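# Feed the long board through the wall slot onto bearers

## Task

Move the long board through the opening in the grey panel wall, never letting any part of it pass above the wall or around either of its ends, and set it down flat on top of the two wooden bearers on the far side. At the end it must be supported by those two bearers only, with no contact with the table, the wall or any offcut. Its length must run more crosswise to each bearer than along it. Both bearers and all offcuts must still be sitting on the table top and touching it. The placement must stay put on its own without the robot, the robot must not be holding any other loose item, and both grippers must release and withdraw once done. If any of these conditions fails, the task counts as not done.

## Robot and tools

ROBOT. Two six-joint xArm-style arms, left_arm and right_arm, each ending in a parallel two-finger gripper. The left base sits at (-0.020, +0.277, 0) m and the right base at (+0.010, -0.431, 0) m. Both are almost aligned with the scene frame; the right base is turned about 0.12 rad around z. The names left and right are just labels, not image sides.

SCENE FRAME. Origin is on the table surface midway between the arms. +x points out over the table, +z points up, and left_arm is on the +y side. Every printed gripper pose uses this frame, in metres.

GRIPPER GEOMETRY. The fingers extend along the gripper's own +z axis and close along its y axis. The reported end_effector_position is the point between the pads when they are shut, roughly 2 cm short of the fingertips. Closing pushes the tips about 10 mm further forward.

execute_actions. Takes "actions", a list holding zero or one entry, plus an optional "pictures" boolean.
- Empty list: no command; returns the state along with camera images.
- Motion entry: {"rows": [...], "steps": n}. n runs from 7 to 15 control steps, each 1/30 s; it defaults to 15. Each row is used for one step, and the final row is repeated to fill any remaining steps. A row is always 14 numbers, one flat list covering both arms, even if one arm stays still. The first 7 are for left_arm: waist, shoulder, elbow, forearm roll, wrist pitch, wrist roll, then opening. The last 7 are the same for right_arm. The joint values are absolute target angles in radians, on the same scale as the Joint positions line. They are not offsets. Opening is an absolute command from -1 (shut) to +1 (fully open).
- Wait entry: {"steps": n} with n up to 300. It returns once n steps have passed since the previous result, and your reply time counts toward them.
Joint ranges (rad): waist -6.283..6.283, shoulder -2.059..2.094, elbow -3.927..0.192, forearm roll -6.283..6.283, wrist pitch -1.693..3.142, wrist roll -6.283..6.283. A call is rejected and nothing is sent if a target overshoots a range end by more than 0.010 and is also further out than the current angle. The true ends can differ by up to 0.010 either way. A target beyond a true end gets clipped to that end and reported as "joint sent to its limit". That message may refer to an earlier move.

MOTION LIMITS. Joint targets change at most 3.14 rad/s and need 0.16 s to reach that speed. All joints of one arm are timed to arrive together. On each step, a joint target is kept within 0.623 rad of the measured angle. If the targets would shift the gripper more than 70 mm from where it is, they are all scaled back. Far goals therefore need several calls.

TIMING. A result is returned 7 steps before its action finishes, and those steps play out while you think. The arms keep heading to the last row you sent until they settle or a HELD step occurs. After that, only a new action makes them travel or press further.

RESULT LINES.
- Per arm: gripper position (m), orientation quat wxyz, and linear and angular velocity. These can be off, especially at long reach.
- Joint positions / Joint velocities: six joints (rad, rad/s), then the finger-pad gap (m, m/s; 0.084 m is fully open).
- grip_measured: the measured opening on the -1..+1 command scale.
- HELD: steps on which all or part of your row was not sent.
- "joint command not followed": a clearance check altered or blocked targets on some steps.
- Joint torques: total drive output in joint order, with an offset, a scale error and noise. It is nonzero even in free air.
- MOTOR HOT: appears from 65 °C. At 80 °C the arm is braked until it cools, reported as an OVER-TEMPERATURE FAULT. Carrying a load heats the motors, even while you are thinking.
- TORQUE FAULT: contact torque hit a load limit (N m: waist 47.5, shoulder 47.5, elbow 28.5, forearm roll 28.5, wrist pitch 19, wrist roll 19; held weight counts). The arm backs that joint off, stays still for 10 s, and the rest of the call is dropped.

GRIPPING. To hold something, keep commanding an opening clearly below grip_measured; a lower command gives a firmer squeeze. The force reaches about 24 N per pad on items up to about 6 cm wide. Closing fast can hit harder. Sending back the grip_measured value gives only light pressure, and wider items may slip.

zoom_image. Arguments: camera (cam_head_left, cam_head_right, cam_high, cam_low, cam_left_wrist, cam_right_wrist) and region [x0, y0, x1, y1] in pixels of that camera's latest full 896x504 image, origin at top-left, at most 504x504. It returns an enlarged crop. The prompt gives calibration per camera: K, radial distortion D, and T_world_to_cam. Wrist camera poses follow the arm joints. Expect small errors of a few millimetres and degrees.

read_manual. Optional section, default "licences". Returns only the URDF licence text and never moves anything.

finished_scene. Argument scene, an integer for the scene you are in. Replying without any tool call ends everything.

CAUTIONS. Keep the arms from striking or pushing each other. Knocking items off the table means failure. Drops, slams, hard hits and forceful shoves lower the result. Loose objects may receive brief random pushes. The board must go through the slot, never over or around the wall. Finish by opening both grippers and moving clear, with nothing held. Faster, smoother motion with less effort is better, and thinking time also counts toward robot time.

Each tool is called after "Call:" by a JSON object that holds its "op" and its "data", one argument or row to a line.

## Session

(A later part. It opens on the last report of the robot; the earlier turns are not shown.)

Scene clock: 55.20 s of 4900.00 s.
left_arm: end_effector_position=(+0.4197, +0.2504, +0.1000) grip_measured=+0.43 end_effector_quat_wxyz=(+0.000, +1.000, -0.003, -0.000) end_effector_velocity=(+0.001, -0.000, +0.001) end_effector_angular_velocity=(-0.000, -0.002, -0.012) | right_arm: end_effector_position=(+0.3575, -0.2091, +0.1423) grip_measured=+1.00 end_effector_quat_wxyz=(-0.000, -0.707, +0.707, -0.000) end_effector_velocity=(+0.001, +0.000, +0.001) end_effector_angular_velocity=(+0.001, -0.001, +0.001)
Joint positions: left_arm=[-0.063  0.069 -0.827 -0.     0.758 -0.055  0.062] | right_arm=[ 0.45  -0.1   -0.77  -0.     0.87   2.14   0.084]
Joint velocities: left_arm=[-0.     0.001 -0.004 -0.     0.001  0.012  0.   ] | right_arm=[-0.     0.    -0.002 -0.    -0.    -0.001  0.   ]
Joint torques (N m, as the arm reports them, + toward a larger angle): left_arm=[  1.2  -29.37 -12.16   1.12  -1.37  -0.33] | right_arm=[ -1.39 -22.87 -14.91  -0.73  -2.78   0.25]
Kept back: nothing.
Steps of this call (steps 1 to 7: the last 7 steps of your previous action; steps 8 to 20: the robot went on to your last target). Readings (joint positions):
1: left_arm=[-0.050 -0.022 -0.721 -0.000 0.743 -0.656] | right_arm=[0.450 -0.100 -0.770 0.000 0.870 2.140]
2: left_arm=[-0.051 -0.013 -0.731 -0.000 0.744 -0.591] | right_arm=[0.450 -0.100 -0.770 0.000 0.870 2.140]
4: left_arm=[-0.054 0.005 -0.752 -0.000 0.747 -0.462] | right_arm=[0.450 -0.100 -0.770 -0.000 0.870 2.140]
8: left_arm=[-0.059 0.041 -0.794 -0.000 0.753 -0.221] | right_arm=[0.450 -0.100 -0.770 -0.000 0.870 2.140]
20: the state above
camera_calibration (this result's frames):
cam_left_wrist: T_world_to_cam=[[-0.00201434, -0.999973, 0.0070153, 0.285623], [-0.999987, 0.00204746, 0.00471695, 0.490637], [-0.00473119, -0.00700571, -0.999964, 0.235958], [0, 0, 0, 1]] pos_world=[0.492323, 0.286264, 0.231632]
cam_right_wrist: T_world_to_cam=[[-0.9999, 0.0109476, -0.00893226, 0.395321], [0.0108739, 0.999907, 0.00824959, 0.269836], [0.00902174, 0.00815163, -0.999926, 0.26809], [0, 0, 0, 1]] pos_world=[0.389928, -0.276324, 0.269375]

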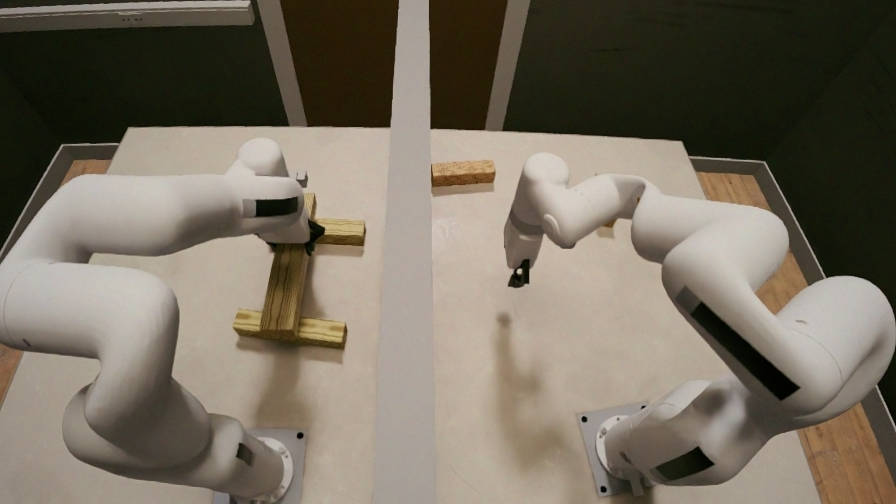

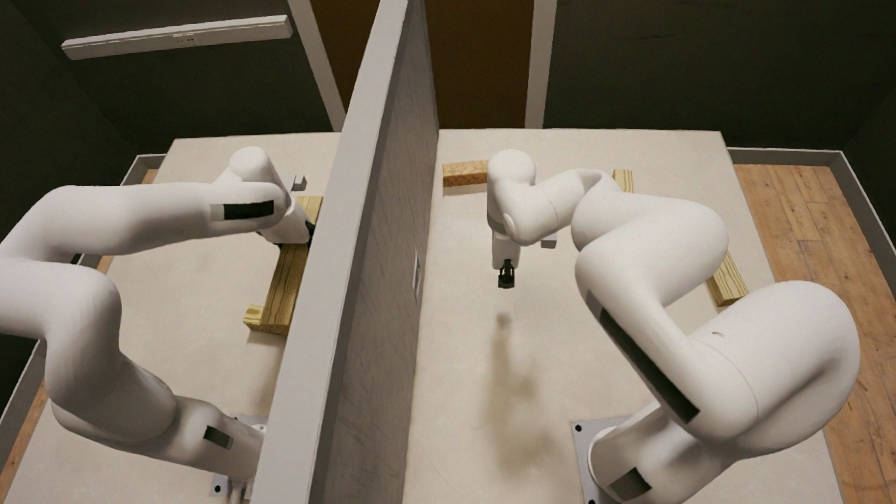

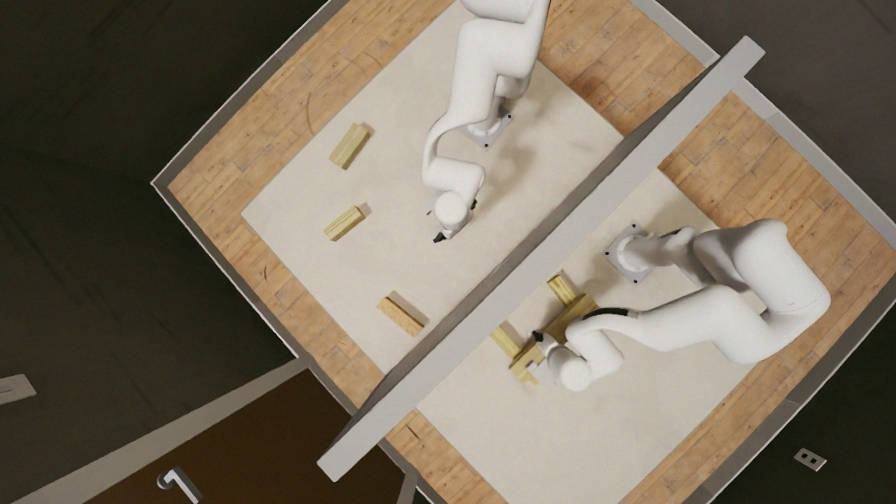

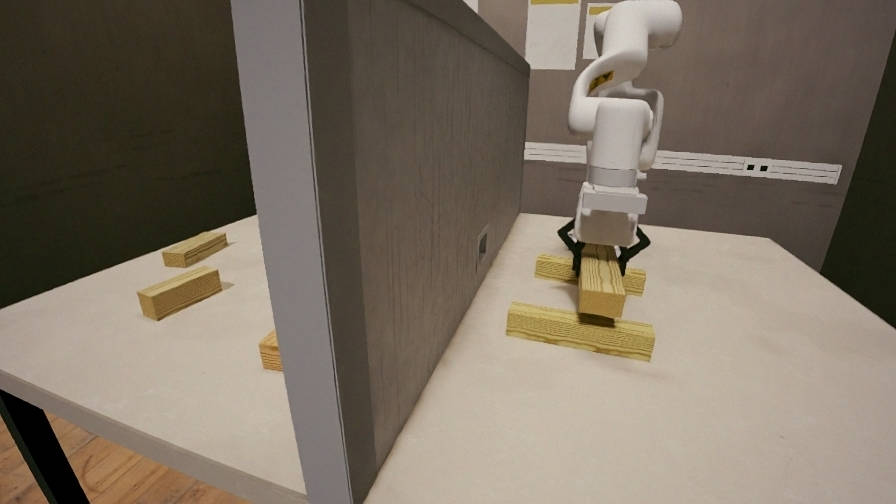

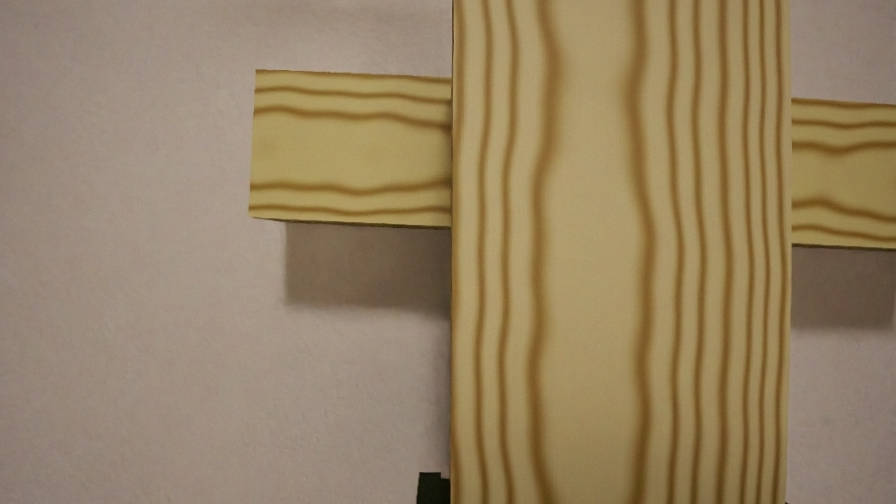

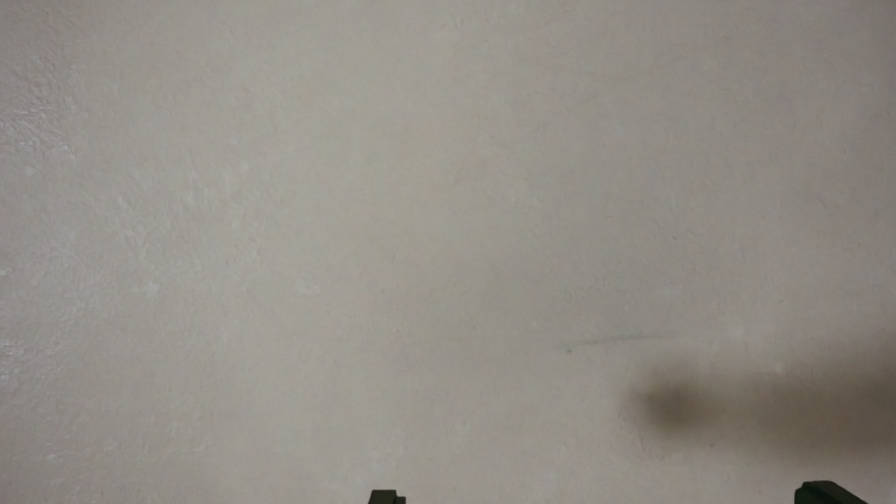

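Call:
{"op": "execute_actions", "data": {
  "actions": [
    {"rows":[[-0.0633,0.074,-0.8254,0,0.7514,-0.054,-1,0.45,-0.1,-0.77,0,0.87,2.14,1],[-0.0633,0.080,-0.8232,0,0.7432,-0.054,-1,0.45,-0.1,-0.77,0,0.87,2.14,1],[-0.0633,0.087,-0.8206,0,0.7336,-0.054,-1,0.45,-0.1,-0.77,0,0.87,2.14,1],[-0.0633,0.094,-0.818,0,0.724,-0.054,-1,0.45,-0.1,-0.77,0,0.87,2.14,1],[-0.0633,0.101,-0.8155,0,0.7145,-0.054,-1,0.45,-0.1,-0.77,0,0.87,2.14,1],[-0.0633,0.107,-0.8134,0,0.7064,-0.054,-1,0.45,-0.1,-0.77,0,0.87,2.14,1],[-0.0633,0.112,-0.8118,0,0.6998,-0.054,-1,0.45,-0.1,-0.77,0,0.87,2.14,1],[-0.0633,0.1166,-0.8103,0,0.6937,-0.054,-1,0.45,-0.1,-0.77,0,0.87,2.14,1],[-0.0633,0.1188,-0.8097,0,0.6909,-0.054,-1,0.45,-0.1,-0.77,0,0.87,2.14,1],[-0.0633,0.121,-0.8091,0,0.6881,-0.054,-1,0.45,-0.1,-0.77,0,0.87,2.14,1],[-0.0633,0.1232,-0.8085,0,0.6853,-0.054,-1,0.45,-0.1,-0.77,0,0.87,2.14,1]],"steps":11}
  ]
}}

Call:
{"op": "execute_actions", "data": {
  "actions": [
    {"steps":22}
  ],
  "pictures": true
}}

Call:
{"op": "zoom_image", "data": {
  "camera": "cam_low",
  "region": [490, 230, 690, 370]
}}

Scene clock: 55.87 s of 4900.00 s.
left_arm: end_effector_position=(+0.4205, +0.2503, +0.0981) grip_measured=+0.43 end_effector_quat_wxyz=(+0.000, +1.000, -0.004, +0.001) end_effector_velocity=(+0.005, -0.000, -0.044) end_effector_angular_velocity=(-0.001, -0.014, -0.001) | right_arm: end_effector_position=(+0.3575, -0.2091, +0.1423) grip_measured=+1.00 end_effector_quat_wxyz=(-0.000, -0.707, +0.707, -0.000) end_effector_velocity=(-0.000, -0.000, -0.000) end_effector_angular_velocity=(-0.001, +0.001, +0.001)
Joint positions: left_arm=[-0.063  0.074 -0.826 -0.     0.75  -0.054  0.062] | right_arm=[ 0.45  -0.1   -0.77   0.     0.87   2.14   0.084]
Joint velocities: left_arm=[-0.     0.1    0.031  0.    -0.145  0.001 -0.   ] | right_arm=[ 0.     0.001  0.     0.     0.    -0.001 -0.   ]
Joint torques (N m, as the arm reports them, + toward a larger angle): left_arm=[  1.01 -26.45 -11.21   1.12  -1.36  -0.24] | right_arm=[ -1.35 -22.97 -14.86  -0.85  -2.7    0.16]
Steps of this call (steps 1 to 15: the robot went on to your last target; step 16: nothing new was sent; steps 17 to 20: the first 4 steps of this action). Readings (joint positions):
17: left_arm=[-0.063 0.070 -0.827 -0.000 0.757 -0.054] | right_arm=[0.450 -0.100 -0.770 0.000 0.870 2.140]
18: left_arm=[-0.063 0.070 -0.827 -0.000 0.756 -0.054] | right_arm=[0.450 -0.100 -0.770 -0.000 0.870 2.140]
20: the state above

Scene clock: 56.60 s of 4900.00 s.
left_arm: end_effector_position=(+0.4200, +0.2503, +0.0753) grip_measured=+0.43 end_effector_quat_wxyz=(+0.000, +1.000, -0.004, +0.000) end_effector_velocity=(-0.001, +0.000, -0.001) end_effector_angular_velocity=(+0.000, +0.002, +0.000) | right_arm: end_effector_position=(+0.3575, -0.2091, +0.1423) grip_measured=+1.00 end_effector_quat_wxyz=(-0.000, -0.707, +0.707, -0.000) end_effector_velocity=(-0.001, -0.000, -0.001) end_effector_angular_velocity=(-0.001, +0.001, +0.001)
Joint positions: left_arm=[-0.063  0.123 -0.809 -0.     0.685 -0.054  0.062] | right_arm=[ 0.45  -0.1   -0.77   0.     0.87   2.14   0.084]
Joint velocities: left_arm=[-0.     0.002  0.     0.     0.    -0.001  0.   ] | right_arm=[ 0.    -0.     0.002  0.    -0.    -0.001  0.   ]
Joint torques (N m, as the arm reports them, + toward a larger angle): left_arm=[  1.28 -29.65 -11.73   1.02  -1.34  -0.29] | right_arm=[ -1.35 -23.01 -14.88  -0.8   -2.76   0.24]
Kept back: nothing.
Steps of this call (steps 1 to 7: the last 7 steps of your previous action; steps 8 to 22: the robot went on to your last target). Readings (joint positions):
1: left_arm=[-0.063 0.078 -0.825 -0.000 0.744 -0.054] | right_arm=[0.450 -0.100 -0.770 0.000 0.870 2.140]
2: left_arm=[-0.063 0.083 -0.823 -0.000 0.737 -0.054] | right_arm=[0.450 -0.100 -0.770 -0.000 0.870 2.140]
4: left_arm=[-0.063 0.095 -0.818 0.000 0.723 -0.054] | right_arm=[0.450 -0.100 -0.770 0.000 0.870 2.140]
8: left_arm=[-0.063 0.115 -0.810 0.000 0.698 -0.054] | right_arm=[0.450 -0.100 -0.770 -0.000 0.870 2.140]
22: the state above
camera_calibration (this result's frames):
cam_left_wrist: T_world_to_cam=[[-0.00331514, -0.99997, 0.00702154, 0.286286], [-0.999985, 0.0033456, 0.00432988, 0.490729], [-0.00435324, -0.00700708, -0.999966, 0.211076], [0, 0, 0, 1]] pos_world=[0.492589, 0.286115, 0.206934]
cam_right_wrist: T_world_to_cam=[[-0.9999, 0.0109476, -0.00893212, 0.395321], [0.0108739, 0.999907, 0.00824969, 0.269836], [0.0090216, 0.00815173, -0.999926, 0.26809], [0, 0, 0, 1]] pos_world=[0.389928, -0.276324, 0.269375]

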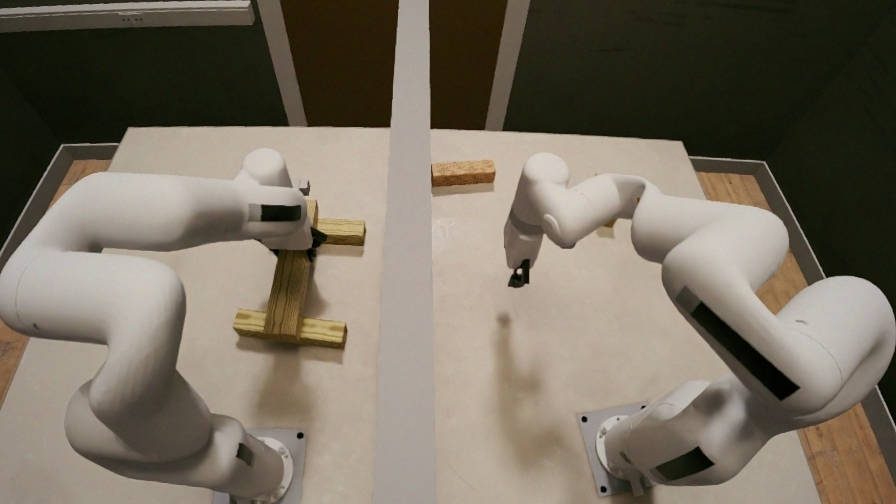

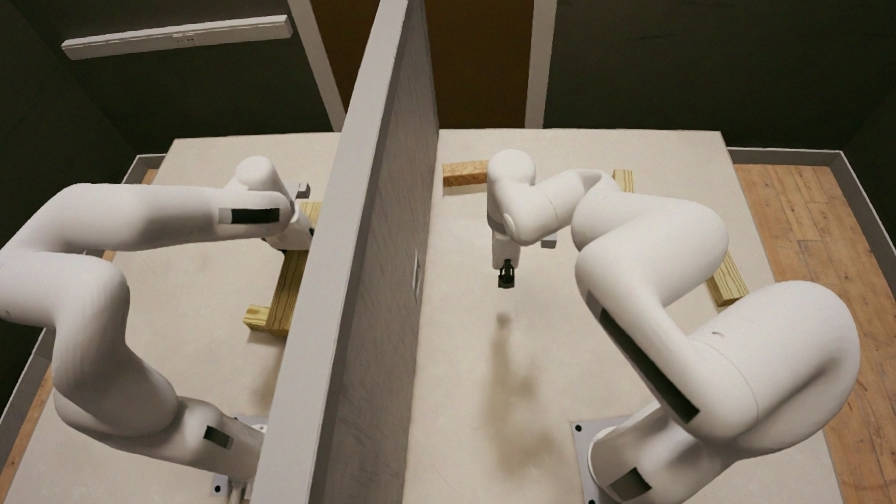

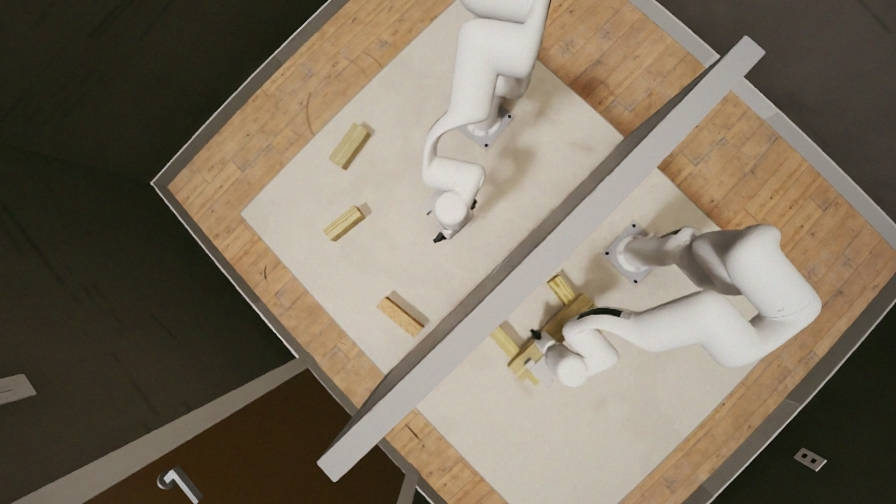

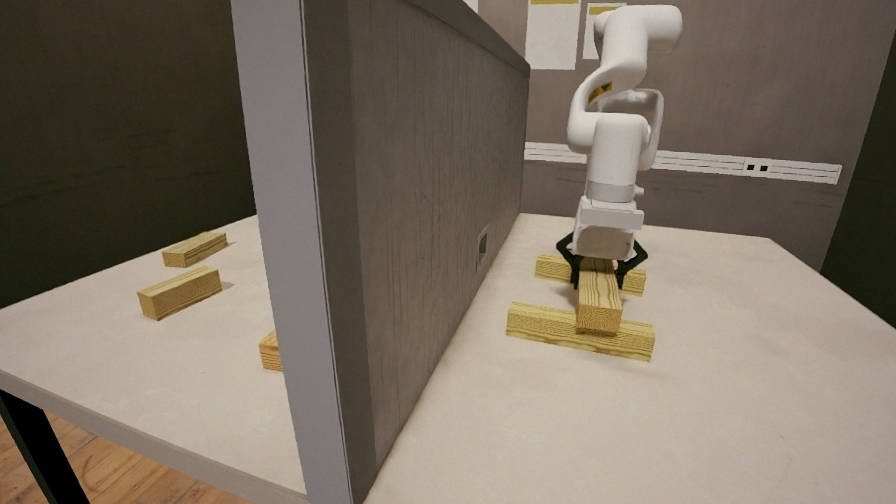

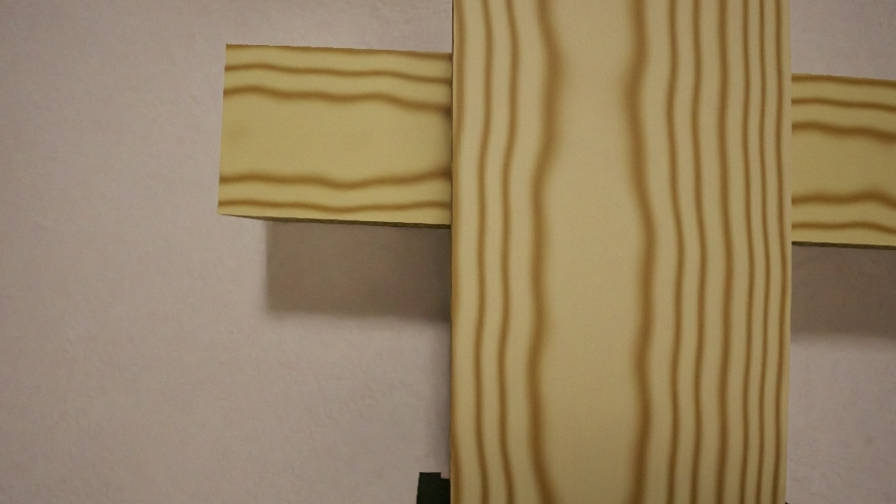

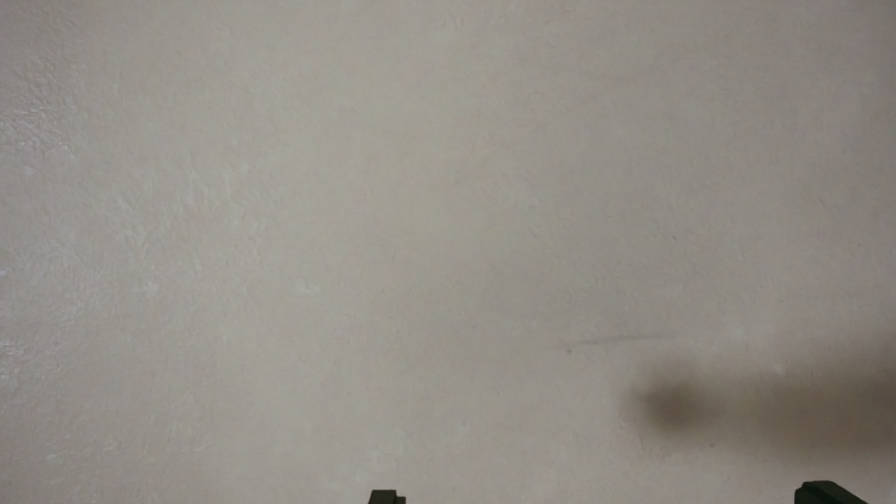

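Region (490, 230, 690, 370) of cam_low's 896x504 image, scaled by 2.520, with more detail than that image has; it fills the top 353 rows of this view, and the rest is white.

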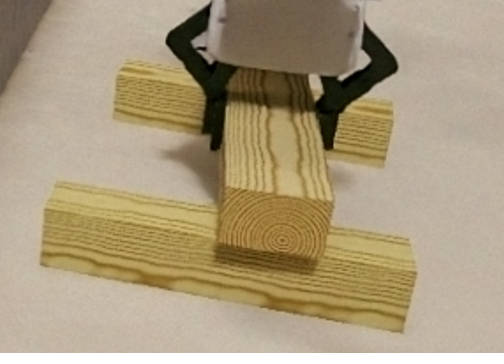

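Call:
{"op": "execute_actions", "data": {
  "actions": [
    {"rows":[[-0.0633,0.1243,-0.8082,0,0.6839,-0.054,-1,0.45,-0.1,-0.77,0,0.87,2.14,1],[-0.0633,0.1254,-0.8079,0,0.6825,-0.054,-1,0.45,-0.1,-0.77,0,0.87,2.14,1],[-0.0633,0.1265,-0.8076,0,0.6811,-0.054,-1,0.45,-0.1,-0.77,0,0.87,2.14,1],[-0.0633,0.1276,-0.8073,0,0.6797,-0.054,-1,0.45,-0.1,-0.77,0,0.87,2.14,1],[-0.0633,0.1287,-0.807,0,0.6783,-0.054,-1,0.45,-0.1,-0.77,0,0.87,2.14,1],[-0.0633,0.1298,-0.8067,0,0.6769,-0.054,-1,0.45,-0.1,-0.77,0,0.87,2.14,1]],"steps":7}
  ]
}}

Call:
{"op": "execute_actions", "data": {
  "actions": [
    {"steps":18}
  ]
}}

Scene clock: 56.97 s of 4900.00 s.
left_arm: end_effector_position=(+0.4199, +0.2503, +0.0752) grip_measured=+0.43 end_effector_quat_wxyz=(+0.000, +1.000, -0.004, +0.000) end_effector_velocity=(+0.000, -0.000, +0.000) end_effector_angular_velocity=(+0.000, -0.000, +0.000) | right_arm: end_effector_position=(+0.3575, -0.2091, +0.1423) grip_measured=+1.00 end_effector_quat_wxyz=(-0.000, -0.707, +0.707, -0.000) end_effector_velocity=(+0.000, +0.000, +0.000) end_effector_angular_velocity=(+0.001, -0.001, +0.001)
Joint positions: left_arm=[-0.063  0.123 -0.809 -0.     0.685 -0.054  0.062] | right_arm=[ 0.45  -0.1   -0.77   0.     0.87   2.14   0.084]
Joint velocities: left_arm=[-0.    -0.     0.     0.    -0.    -0.001  0.   ] | right_arm=[-0.    -0.    -0.001  0.     0.    -0.002  0.   ]
Joint torques (N m, as the arm reports them, + toward a larger angle): left_arm=[  1.05 -29.73 -11.59   1.18  -1.36  -0.28] | right_arm=[ -1.24 -22.82 -14.96  -0.82  -2.77   0.2 ]
Kept back: the last 7 steps of this action.
Steps of this call (steps 1 to 11: the robot went on to your last target). Readings (joint positions):
1: left_arm=[-0.063 0.123 -0.809 -0.000 0.685 -0.054] | right_arm=[0.450 -0.100 -0.770 0.000 0.870 2.140]
2: left_arm=[-0.063 0.123 -0.809 -0.000 0.685 -0.054] | right_arm=[0.450 -0.100 -0.770 0.000 0.870 2.140]
4: left_arm=[-0.063 0.123 -0.809 -0.000 0.685 -0.054] | right_arm=[0.450 -0.100 -0.770 0.000 0.870 2.140]
8: left_arm=[-0.063 0.123 -0.809 -0.000 0.685 -0.054] | right_arm=[0.450 -0.100 -0.770 -0.000 0.870 2.140]
11: the state above

Scene clock: 57.57 s of 4900.00 s.
left_arm: end_effector_position=(+0.4200, +0.2503, +0.0723) grip_measured=+0.43 end_effector_quat_wxyz=(+0.000, +1.000, -0.004, +0.000) end_effector_velocity=(-0.000, -0.000, -0.000) end_effector_angular_velocity=(+0.000, +0.000, +0.000) | right_arm: end_effector_position=(+0.3575, -0.2091, +0.1423) grip_measured=+1.00 end_effector_quat_wxyz=(-0.000, -0.707, +0.707, -0.000) end_effector_velocity=(-0.000, -0.000, -0.000) end_effector_angular_velocity=(-0.001, +0.001, -0.002)
Joint positions: left_arm=[-0.063  0.13  -0.807 -0.     0.677 -0.054  0.062] | right_arm=[ 0.45  -0.1   -0.77   0.     0.87   2.14   0.084]
Joint velocities: left_arm=[-0.    -0.     0.001  0.    -0.    -0.001  0.   ] | right_arm=[0.    0.001 0.    0.    0.    0.002 0.   ]
Joint torques (N m, as the arm reports them, + toward a larger angle): left_arm=[  1.26 -29.67 -11.6    1.11  -1.41  -0.19] | right_arm=[ -1.35 -22.79 -14.91  -0.8   -2.69   0.21]
Kept back: nothing.
Steps of this call (steps 1 to 7: the last 7 steps of your previous action; steps 8 to 15: the robot went on to your last target; steps 16 to 18: nothing new was sent). Readings (joint positions):
1: left_arm=[-0.063 0.123 -0.809 -0.000 0.685 -0.054] | right_arm=[0.450 -0.100 -0.770 0.000 0.870 2.140]
2: left_arm=[-0.063 0.123 -0.808 -0.000 0.685 -0.054] | right_arm=[0.450 -0.100 -0.770 0.000 0.870 2.140]
4: left_arm=[-0.063 0.124 -0.808 -0.000 0.684 -0.054] | right_arm=[0.450 -0.100 -0.770 0.000 0.870 2.140]
8: left_arm=[-0.063 0.128 -0.807 0.000 0.680 -0.054] | right_arm=[0.450 -0.100 -0.770 0.000 0.870 2.140]
18: the state above
All arms were judged still, so your last target was given up. Only a new action makes them travel on or press farther. Fingers that are still opening or closing keep moving.

Call:
{"op": "execute_actions", "data": {
  "actions": [
    {"rows":[[-0.0633,0.1309,-0.8064,0,0.6755,-0.054,-1,0.45,-0.1,-0.77,0,0.87,2.14,1],[-0.0633,0.132,-0.8061,0,0.6741,-0.054,-1,0.45,-0.1,-0.77,0,0.87,2.14,1],[-0.0633,0.1331,-0.8058,0,0.6727,-0.054,-1,0.45,-0.1,-0.77,0,0.87,2.14,1],[-0.0633,0.1342,-0.8055,0,0.6713,-0.054,-1,0.45,-0.1,-0.77,0,0.87,2.14,1],[-0.0633,0.1353,-0.8052,0,0.6699,-0.054,-1,0.45,-0.1,-0.77,0,0.87,2.14,1],[-0.0633,0.1364,-0.8049,0,0.6685,-0.054,-1,0.45,-0.1,-0.77,0,0.87,2.14,1]],"steps":7}
  ]
}}

Call:
{"op": "execute_actions", "data": {
  "actions": [
    {"steps":16}
  ]
}}

Scene clock: 57.87 s of 4900.00 s.
left_arm: end_effector_position=(+0.4199, +0.2503, +0.0723) grip_measured=+0.43 end_effector_quat_wxyz=(+0.000, +1.000, -0.004, +0.000) end_effector_velocity=(-0.000, +0.000, -0.000) end_effector_angular_velocity=(+0.000, +0.002, +0.000) | right_arm: end_effector_position=(+0.3575, -0.2091, +0.1423) grip_measured=+1.00 end_effector_quat_wxyz=(-0.000, -0.707, +0.707, -0.000) end_effector_velocity=(+0.000, +0.000, +0.001) end_effector_angular_velocity=(+0.001, -0.002, -0.000)
Joint positions: left_arm=[-0.063  0.13  -0.807 -0.     0.677 -0.054  0.062] | right_arm=[ 0.45  -0.1   -0.77  -0.     0.87   2.14   0.084]
Joint velocities: left_arm=[ 0.     0.    -0.    -0.     0.002 -0.     0.   ] | right_arm=[-0.001 -0.002 -0.001 -0.     0.    -0.     0.   ]
Joint torques (N m, as the arm reports them, + toward a larger angle): left_arm=[  0.99 -29.61 -11.58   1.07  -1.32  -0.23] | right_arm=[ -1.45 -22.89 -14.97  -0.69  -2.78   0.29]
Kept back: the last 7 steps of this action.
Steps of this call (steps 1 to 9: nothing new was sent). Readings (joint positions):
1: left_arm=[-0.063 0.130 -0.807 -0.000 0.677 -0.054] | right_arm=[0.450 -0.100 -0.770 0.000 0.870 2.140]
2: left_arm=[-0.063 0.130 -0.807 -0.000 0.677 -0.054] | right_arm=[0.450 -0.100 -0.770 0.000 0.870 2.140]
4: left_arm=[-0.063 0.130 -0.807 -0.000 0.677 -0.054] | right_arm=[0.450 -0.100 -0.770 -0.000 0.870 2.140]
8: left_arm=[-0.063 0.130 -0.807 -0.000 0.677 -0.054] | right_arm=[0.450 -0.100 -0.770 -0.000 0.870 2.140]
9: the state above

Scene clock: 58.40 s of 4900.00 s.
left_arm: end_effector_position=(+0.4199, +0.2503, +0.0694) grip_measured=+0.43 end_effector_quat_wxyz=(+0.000, +1.000, -0.004, +0.000) end_effector_velocity=(+0.000, +0.000, -0.000) end_effector_angular_velocity=(+0.000, -0.002, -0.000) | right_arm: end_effector_position=(+0.3575, -0.2091, +0.1423) grip_measured=+1.00 end_effector_quat_wxyz=(-0.000, -0.707, +0.707, -0.000) end_effector_velocity=(-0.000, +0.000, -0.000) end_effector_angular_velocity=(-0.000, +0.000, +0.000)
Joint positions: left_arm=[-0.063  0.136 -0.805 -0.     0.669 -0.054  0.062] | right_arm=[ 0.45  -0.1   -0.77  -0.     0.87   2.14   0.084]
Joint velocities: left_arm=[ 0.     0.     0.     0.    -0.003 -0.     0.   ] | right_arm=[ 0.  0.  0.  0.  0.  0. -0.]
Joint torques (N m, as the arm reports them, + toward a larger angle): left_arm=[  1.08 -29.98 -11.53   1.2   -1.38  -0.25] | right_arm=[ -1.25 -22.86 -14.88  -0.82  -2.74   0.28]
Kept back: nothing.
Steps of this call (steps 1 to 7: the last 7 steps of your previous action; steps 8 to 15: the robot went on to your last target; step 16: nothing new was sent). Readings (joint positions):
1: left_arm=[-0.063 0.130 -0.807 -0.000 0.677 -0.054] | right_arm=[0.450 -0.100 -0.770 -0.000 0.870 2.140]
2: left_arm=[-0.063 0.130 -0.807 -0.000 0.677 -0.054] | right_arm=[0.450 -0.100 -0.770 0.000 0.870 2.140]
4: left_arm=[-0.063 0.131 -0.807 -0.000 0.675 -0.054] | right_arm=[0.450 -0.100 -0.770 -0.000 0.870 2.140]
8: left_arm=[-0.063 0.134 -0.805 0.000 0.671 -0.054] | right_arm=[0.450 -0.100 -0.770 -0.000 0.870 2.140]
16: the state above
All arms were judged still, so your last target was given up. Only a new action makes them travel on or press farther. Fingers that are still opening or closing keep moving.

Call:
{"op": "execute_actions", "data": {
  "actions": [
    {"rows":[[-0.0633,0.1375,-0.8046,0,0.6671,-0.054,-1,0.45,-0.1,-0.77,0,0.87,2.14,1],[-0.0633,0.1386,-0.8043,0,0.6657,-0.054,-1,0.45,-0.1,-0.77,0,0.87,2.14,1],[-0.0633,0.1397,-0.804,0,0.6643,-0.054,-1,0.45,-0.1,-0.77,0,0.87,2.14,1],[-0.0633,0.1408,-0.8037,0,0.6629,-0.054,-1,0.45,-0.1,-0.77,0,0.87,2.14,1],[-0.0633,0.1419,-0.8035,0,0.6616,-0.054,-1,0.45,-0.1,-0.77,0,0.87,2.14,1]],"steps":7}
  ]
}}

Call:
{"op": "execute_actions", "data": {
  "actions": [
    {"steps":16}
  ]
}}

Scene clock: 58.80 s of 4900.00 s.
left_arm: end_effector_position=(+0.4199, +0.2503, +0.0694) grip_measured=+0.43 end_effector_quat_wxyz=(+0.000, +1.000, -0.004, +0.000) end_effector_velocity=(+0.000, -0.000, +0.000) end_effector_angular_velocity=(-0.000, -0.002, -0.001) | right_arm: end_effector_position=(+0.3575, -0.2091, +0.1423) grip_measured=+1.00 end_effector_quat_wxyz=(-0.000, -0.707, +0.707, -0.000) end_effector_velocity=(-0.000, -0.000, -0.000) end_effector_angular_velocity=(-0.000, +0.001, -0.001)
Joint positions: left_arm=[-0.063  0.136 -0.805 -0.     0.669 -0.054  0.062] | right_arm=[ 0.45  -0.1   -0.77   0.     0.87   2.14   0.084]
Joint velocities: left_arm=[-0.    -0.     0.    -0.    -0.001  0.001  0.   ] | right_arm=[-0.    -0.     0.001 -0.     0.     0.    -0.   ]
Joint torques (N m, as the arm reports them, + toward a larger angle): left_arm=[  1.06 -30.04 -11.49   1.08  -1.39  -0.19] | right_arm=[ -1.35 -22.89 -14.96  -0.88  -2.77   0.26]
Kept back: the last 7 steps of this action.
Steps of this call (steps 1 to 12: nothing new was sent). Readings (joint positions):
1: left_arm=[-0.063 0.136 -0.805 -0.000 0.669 -0.054] | right_arm=[0.450 -0.100 -0.770 -0.000 0.870 2.140]
2: left_arm=[-0.063 0.136 -0.805 -0.000 0.669 -0.054] | right_arm=[0.450 -0.100 -0.770 0.000 0.870 2.140]
4: left_arm=[-0.063 0.136 -0.805 -0.000 0.669 -0.054] | right_arm=[0.450 -0.100 -0.770 -0.000 0.870 2.140]
8: left_arm=[-0.063 0.136 -0.805 -0.000 0.669 -0.054] | right_arm=[0.450 -0.100 -0.770 -0.000 0.870 2.140]
12: the state above

Scene clock: 59.33 s of 4900.00 s.
left_arm: end_effector_position=(+0.4200, +0.2503, +0.0672) grip_measured=+0.43 end_effector_quat_wxyz=(+0.000, +1.000, -0.004, +0.000) end_effector_velocity=(-0.000, +0.000, -0.000) end_effector_angular_velocity=(-0.000, +0.001, -0.000) | right_arm: end_effector_position=(+0.3575, -0.2091, +0.1423) grip_measured=+1.00 end_effector_quat_wxyz=(-0.000, -0.707, +0.707, -0.000) end_effector_velocity=(+0.001, -0.000, +0.001) end_effector_angular_velocity=(+0.001, -0.001, -0.001)
Joint positions: left_arm=[-0.063  0.142 -0.804 -0.     0.662 -0.054  0.062] | right_arm=[ 0.45  -0.1   -0.77  -0.     0.87   2.14   0.084]
Joint velocities: left_arm=[ 0.     0.001  0.001 -0.    -0.     0.001 -0.   ] | right_arm=[-0.001 -0.    -0.001  0.    -0.     0.     0.   ]
Joint torques (N m, as the arm reports them, + toward a larger angle): left_arm=[  1.13 -29.19 -11.27   1.23  -1.22  -0.28] | right_arm=[ -1.48 -22.9  -14.89  -0.72  -2.77   0.21]
Kept back: nothing.
Steps of this call (steps 1 to 7: the last 7 steps of your previous action; steps 8 to 15: the robot went on to your last target; step 16: nothing new was sent). Readings (joint positions):
1: left_arm=[-0.063 0.136 -0.805 -0.000 0.668 -0.054] | right_arm=[0.450 -0.100 -0.770 -0.000 0.870 2.140]
2: left_arm=[-0.063 0.137 -0.805 -0.000 0.668 -0.054] | right_arm=[0.450 -0.100 -0.770 0.000 0.870 2.140]
4: left_arm=[-0.063 0.137 -0.805 -0.000 0.667 -0.054] | right_arm=[0.450 -0.100 -0.770 -0.000 0.870 2.140]
8: left_arm=[-0.063 0.141 -0.804 0.000 0.663 -0.054] | right_arm=[0.450 -0.100 -0.770 0.000 0.870 2.140]
16: the state above
All arms were judged still, so your last target was given up. Only a new action makes them travel on or press farther. Fingers that are still opening or closing keep moving.

Contact starting. Half a mm more, then release and lift.

Call:
{"op": "execute_actions", "data": {
  "actions": [
    {"rows":[[-0.0633,0.1428,-0.8033,0,0.6605,-0.054,-1,0.45,-0.1,-0.77,0,0.87,2.14,1],[-0.0633,0.1435,-0.8031,0,0.6596,-0.054,-1,0.45,-0.1,-0.77,0,0.87,2.14,1],[-0.0633,0.1435,-0.8031,0,0.6596,-0.054,-1,0.45,-0.1,-0.77,0,0.87,2.14,1],[-0.0633,0.1435,-0.8031,0,0.6596,-0.054,-1,0.45,-0.1,-0.77,0,0.87,2.14,1],[-0.0633,0.1435,-0.8031,0,0.6596,-0.054,-0.3,0.45,-0.1,-0.77,0,0.87,2.14,1],[-0.0633,0.1435,-0.8031,0,0.6596,-0.054,0.2,0.45,-0.1,-0.77,0,0.87,2.14,1],[-0.0633,0.1435,-0.8031,0,0.6596,-0.054,0.4,0.45,-0.1,-0.77,0,0.87,2.14,1],[-0.0633,0.1435,-0.8031,0,0.6596,-0.054,0.45,0.45,-0.1,-0.77,0,0.87,2.14,1],[-0.0633,0.1435,-0.8031,0,0.6596,-0.054,0.5,0.45,-0.1,-0.77,0,0.87,2.14,1],[-0.0633,0.1435,-0.8031,0,0.6596,-0.054,0.7,0.45,-0.1,-0.77,0,0.87,2.14,1],[-0.0633,0.1435,-0.8031,0,0.6596,-0.054,1,0.45,-0.1,-0.77,0,0.87,2.14,1]],"steps":15}
  ]
}}

Call:
{"op": "execute_actions", "data": {
  "actions": [
    {"rows":[[-0.0633,0.135,-0.805,0,0.67,-0.054,1,0.45,-0.1,-0.77,0,0.87,2.14,1],[-0.0633,0.1166,-0.8103,0,0.6937,-0.054,1,0.45,-0.1,-0.77,0,0.87,2.14,1],[-0.0633,0.094,-0.818,0,0.724,-0.054,1,0.45,-0.1,-0.77,0,0.87,2.14,1],[-0.0633,0.0696,-0.8271,0,0.7575,-0.054,1,0.45,-0.1,-0.77,0,0.87,2.14,1],[-0.0633,0.045,-0.838,0,0.793,-0.054,1,0.45,-0.1,-0.77,0,0.87,2.14,1],[-0.0633,0.02,-0.852,0,0.832,-0.054,1,0.45,-0.1,-0.77,0,0.87,2.14,1],[-0.0633,-0.005,-0.867,0,0.872,-0.054,1,0.45,-0.1,-0.77,0,0.87,2.14,1],[-0.0633,-0.03,-0.885,0,0.915,-0.054,1,0.45,-0.1,-0.77,0,0.87,2.14,1],[-0.0633,-0.06,-0.9,0,0.96,-0.054,1,0.45,-0.1,-0.77,0,0.87,2.14,1],[-0.0633,-0.09,-0.915,0,1.005,-0.054,1,0.45,-0.1,-0.77,0,0.87,2.14,1],[-0.0633,-0.12,-0.93,0,1.05,-0.054,1,0.45,-0.1,-0.77,0,0.87,2.14,1],[-0.0633,-0.14,-0.94,0,1.08,-0.054,1,0.45,-0.1,-0.77,0,0.87,2.14,1],[-0.0633,-0.15,-0.945,0,1.095,-0.054,1,0.45,-0.1,-0.77,0,0.87,2.14,1]],"steps":13}
  ]
}}

Call:
{"op": "execute_actions", "data": {
  "actions": [
    {"steps":20}
  ],
  "pictures": true
}}

Scene clock: 60.57 s of 4900.00 s.
left_arm: end_effector_position=(+0.4202, +0.2503, +0.0669) grip_measured=+0.43 end_effector_quat_wxyz=(+0.000, +1.000, -0.004, +0.001) end_effector_velocity=(+0.001, -0.000, +0.000) end_effector_angular_velocity=(-0.000, -0.004, +0.001) | right_arm: end_effector_position=(+0.3575, -0.2091, +0.1423) grip_measured=+1.00 end_effector_quat_wxyz=(-0.000, -0.707, +0.707, -0.000) end_effector_velocity=(-0.000, +0.000, +0.000) end_effector_angular_velocity=(+0.000, -0.000, +0.001)
Joint positions: left_arm=[-0.063  0.142 -0.804 -0.     0.66  -0.054  0.062] | right_arm=[ 0.45  -0.1   -0.77  -0.     0.87   2.14   0.084]
Joint velocities: left_arm=[ 0.     0.001 -0.    -0.    -0.005 -0.     0.   ] | right_arm=[ 0.    -0.    -0.     0.     0.    -0.001  0.   ]
Joint torques (N m, as the arm reports them, + toward a larger angle): left_arm=[  0.92 -26.2  -10.11   1.05  -1.36  -0.27] | right_arm=[ -1.44 -22.75 -14.91  -0.79  -2.77   0.21]
Steps of this call (steps 1 to 29: nothing new was sent; steps 30 to 37: the first 8 steps of this action). Readings (joint positions):
30: left_arm=[-0.063 0.142 -0.804 -0.000 0.662 -0.054] | right_arm=[0.450 -0.100 -0.770 0.000 0.870 2.140]
31: left_arm=[-0.063 0.142 -0.804 -0.000 0.661 -0.054] | right_arm=[0.450 -0.100 -0.770 0.000 0.870 2.140]
33: left_arm=[-0.063 0.142 -0.804 -0.000 0.661 -0.054] | right_arm=[0.450 -0.100 -0.770 0.000 0.870 2.140]
37: the state above

Scene clock: 61.00 s of 4900.00 s.
left_arm: end_effector_position=(+0.4185, +0.2504, +0.0813) grip_measured=+1.00 end_effector_quat_wxyz=(-0.000, +1.000, -0.004, -0.003) end_effector_velocity=(+0.012, -0.001, +0.222) end_effector_angular_velocity=(-0.001, -0.022, +0.001) | right_arm: end_effector_position=(+0.3575, -0.2091, +0.1423) grip_measured=+1.00 end_effector_quat_wxyz=(-0.000, -0.707, +0.707, -0.000) end_effector_velocity=(-0.001, -0.000, -0.001) end_effector_angular_velocity=(-0.002, +0.002, +0.004)
Joint positions: left_arm=[-0.063  0.108 -0.812  0.     0.709 -0.054  0.084] | right_arm=[ 0.45  -0.1   -0.77  -0.     0.87   2.14   0.084]
Joint velocities: left_arm=[ 0.    -0.468 -0.176 -0.     0.622 -0.     0.001] | right_arm=[ 0.     0.001  0.002  0.    -0.    -0.003  0.   ]
Joint torques (N m, as the arm reports them, + toward a larger angle): left_arm=[  0.89 -33.91 -12.83   1.14  -1.41  -0.21] | right_arm=[ -1.53 -22.96 -14.98  -0.7   -2.78   0.28]
Steps of this call (steps 1 to 7: the last 7 steps of your previous action; steps 8 to 13: the first 6 steps of this action). Readings (joint positions):
8: left_arm=[-0.063 0.144 -0.803 0.000 0.660 -0.054] | right_arm=[0.450 -0.100 -0.770 -0.000 0.870 2.140]
9: left_arm=[-0.063 0.143 -0.803 0.000 0.661 -0.054] | right_arm=[0.450 -0.100 -0.770 -0.000 0.870 2.140]
11: left_arm=[-0.063 0.133 -0.805 0.000 0.676 -0.054] | right_arm=[0.450 -0.100 -0.770 0.000 0.870 2.140]
13: the state above

Scene clock: 61.67 s of 4900.00 s.
left_arm: end_effector_position=(+0.4048, +0.2512, +0.2152) grip_measured=+1.00 end_effector_quat_wxyz=(-0.000, +1.000, -0.004, -0.002) end_effector_velocity=(+0.004, -0.000, +0.011) end_effector_angular_velocity=(-0.001, -0.018, +0.001) | right_arm: end_effector_position=(+0.3575, -0.2091, +0.1423) grip_measured=+1.00 end_effector_quat_wxyz=(-0.000, -0.707, +0.707, -0.000) end_effector_velocity=(-0.000, +0.000, +0.000) end_effector_angular_velocity=(+0.000, -0.000, +0.001)
Joint positions: left_arm=[-0.063 -0.148 -0.943  0.     1.094 -0.054  0.084] | right_arm=[ 0.45  -0.1   -0.77  -0.     0.87   2.14   0.084]
Joint velocities: left_arm=[ 0.    -0.011 -0.016 -0.     0.009 -0.001  0.   ] | right_arm=[ 0.001  0.    -0.001  0.     0.    -0.     0.   ]
Joint torques (N m, as the arm reports them, + toward a larger angle): left_arm=[  1.08 -23.43 -12.41   1.03  -1.21  -0.18] | right_arm=[ -1.32 -22.96 -14.95  -0.8   -2.8    0.24]
Kept back: nothing.
Steps of this call (steps 1 to 7: the last 7 steps of your previous action; steps 8 to 20: the robot went on to your last target). Readings (joint positions):
1: left_arm=[-0.063 0.091 -0.819 0.000 0.732 -0.054] | right_arm=[0.450 -0.100 -0.770 -0.000 0.870 2.140]
2: left_arm=[-0.063 0.072 -0.828 0.000 0.759 -0.054] | right_arm=[0.450 -0.100 -0.770 0.000 0.870 2.140]
4: left_arm=[-0.063 0.029 -0.851 0.000 0.822 -0.054] | right_arm=[0.450 -0.100 -0.770 -0.000 0.870 2.140]
8: left_arm=[-0.063 -0.065 -0.903 -0.000 0.964 -0.054] | right_arm=[0.450 -0.100 -0.770 -0.000 0.870 2.140]
20: the state above
camera_calibration (this result's frames):
cam_left_wrist: T_world_to_cam=[[-0.00331701, -0.999971, 0.00680335, 0.28623], [-0.999963, 0.00337057, 0.00787587, 0.474189], [-0.00789857, -0.00677698, -0.999946, 0.3523], [0, 0, 0, 1]] pos_world=[0.477903, 0.287011, 0.346599]
cam_right_wrist: T_world_to_cam=[[-0.9999, 0.0109474, -0.00893246, 0.395321], [0.0108738, 0.999907, 0.00824981, 0.269836], [0.00902194, 0.00815186, -0.999926, 0.26809], [0, 0, 0, 1]] pos_world=[0.389928, -0.276324, 0.269375]

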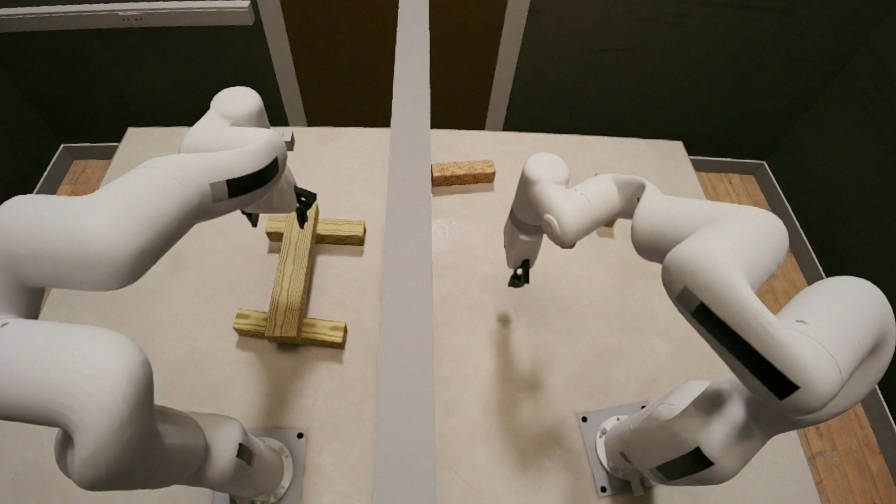

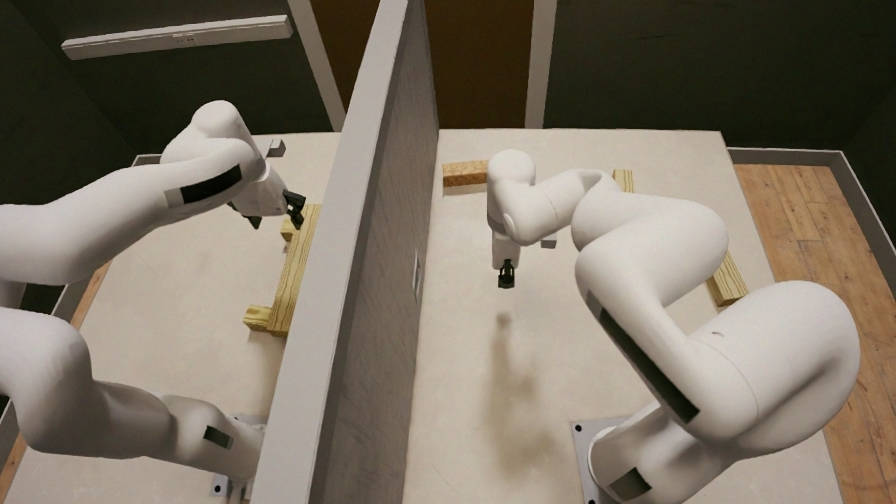

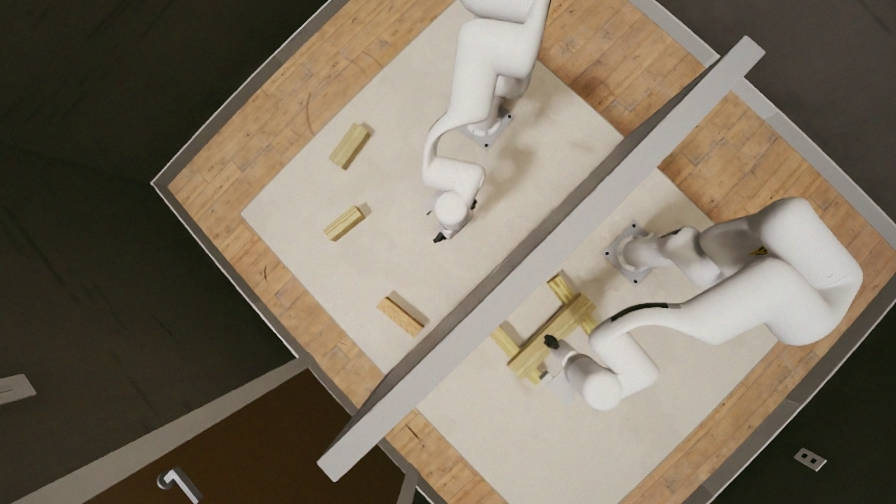

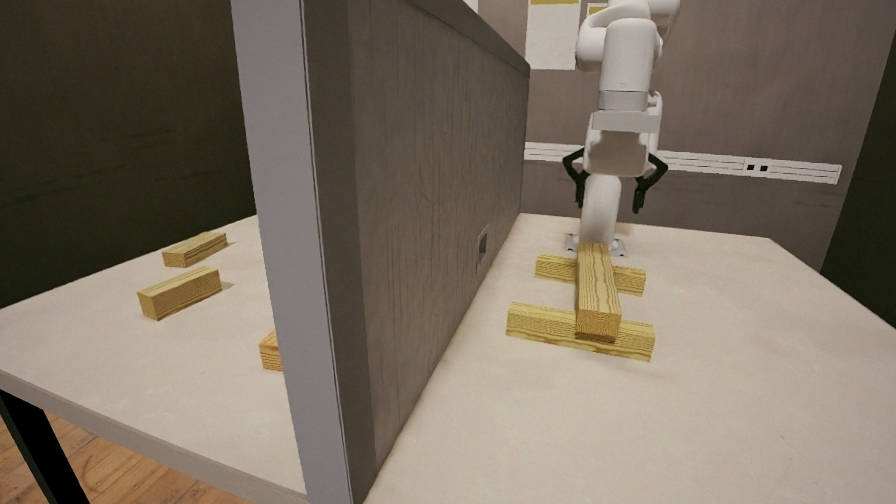

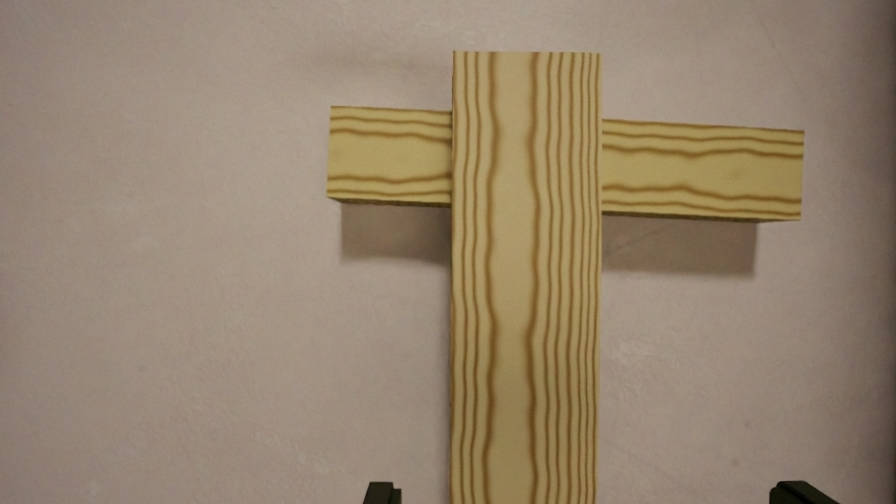

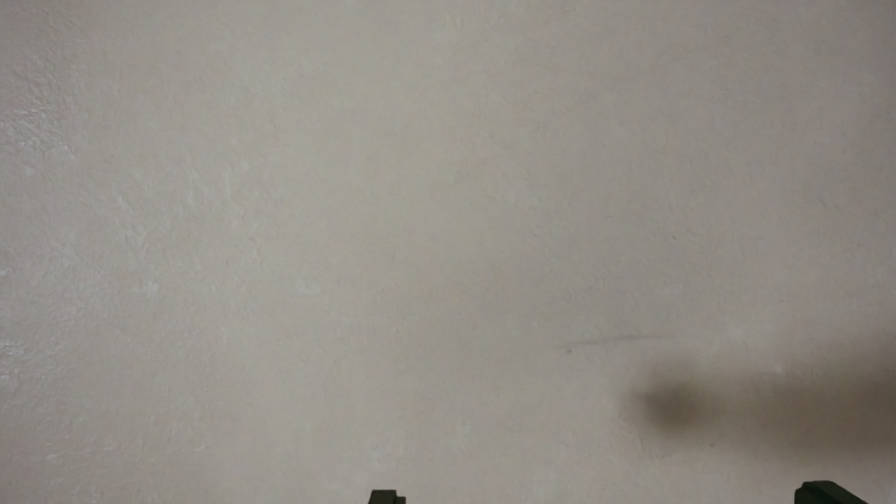

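Call:
{"op": "finished_scene", "data": {
  "scene": 2
}}

The scene is finished: the task was done.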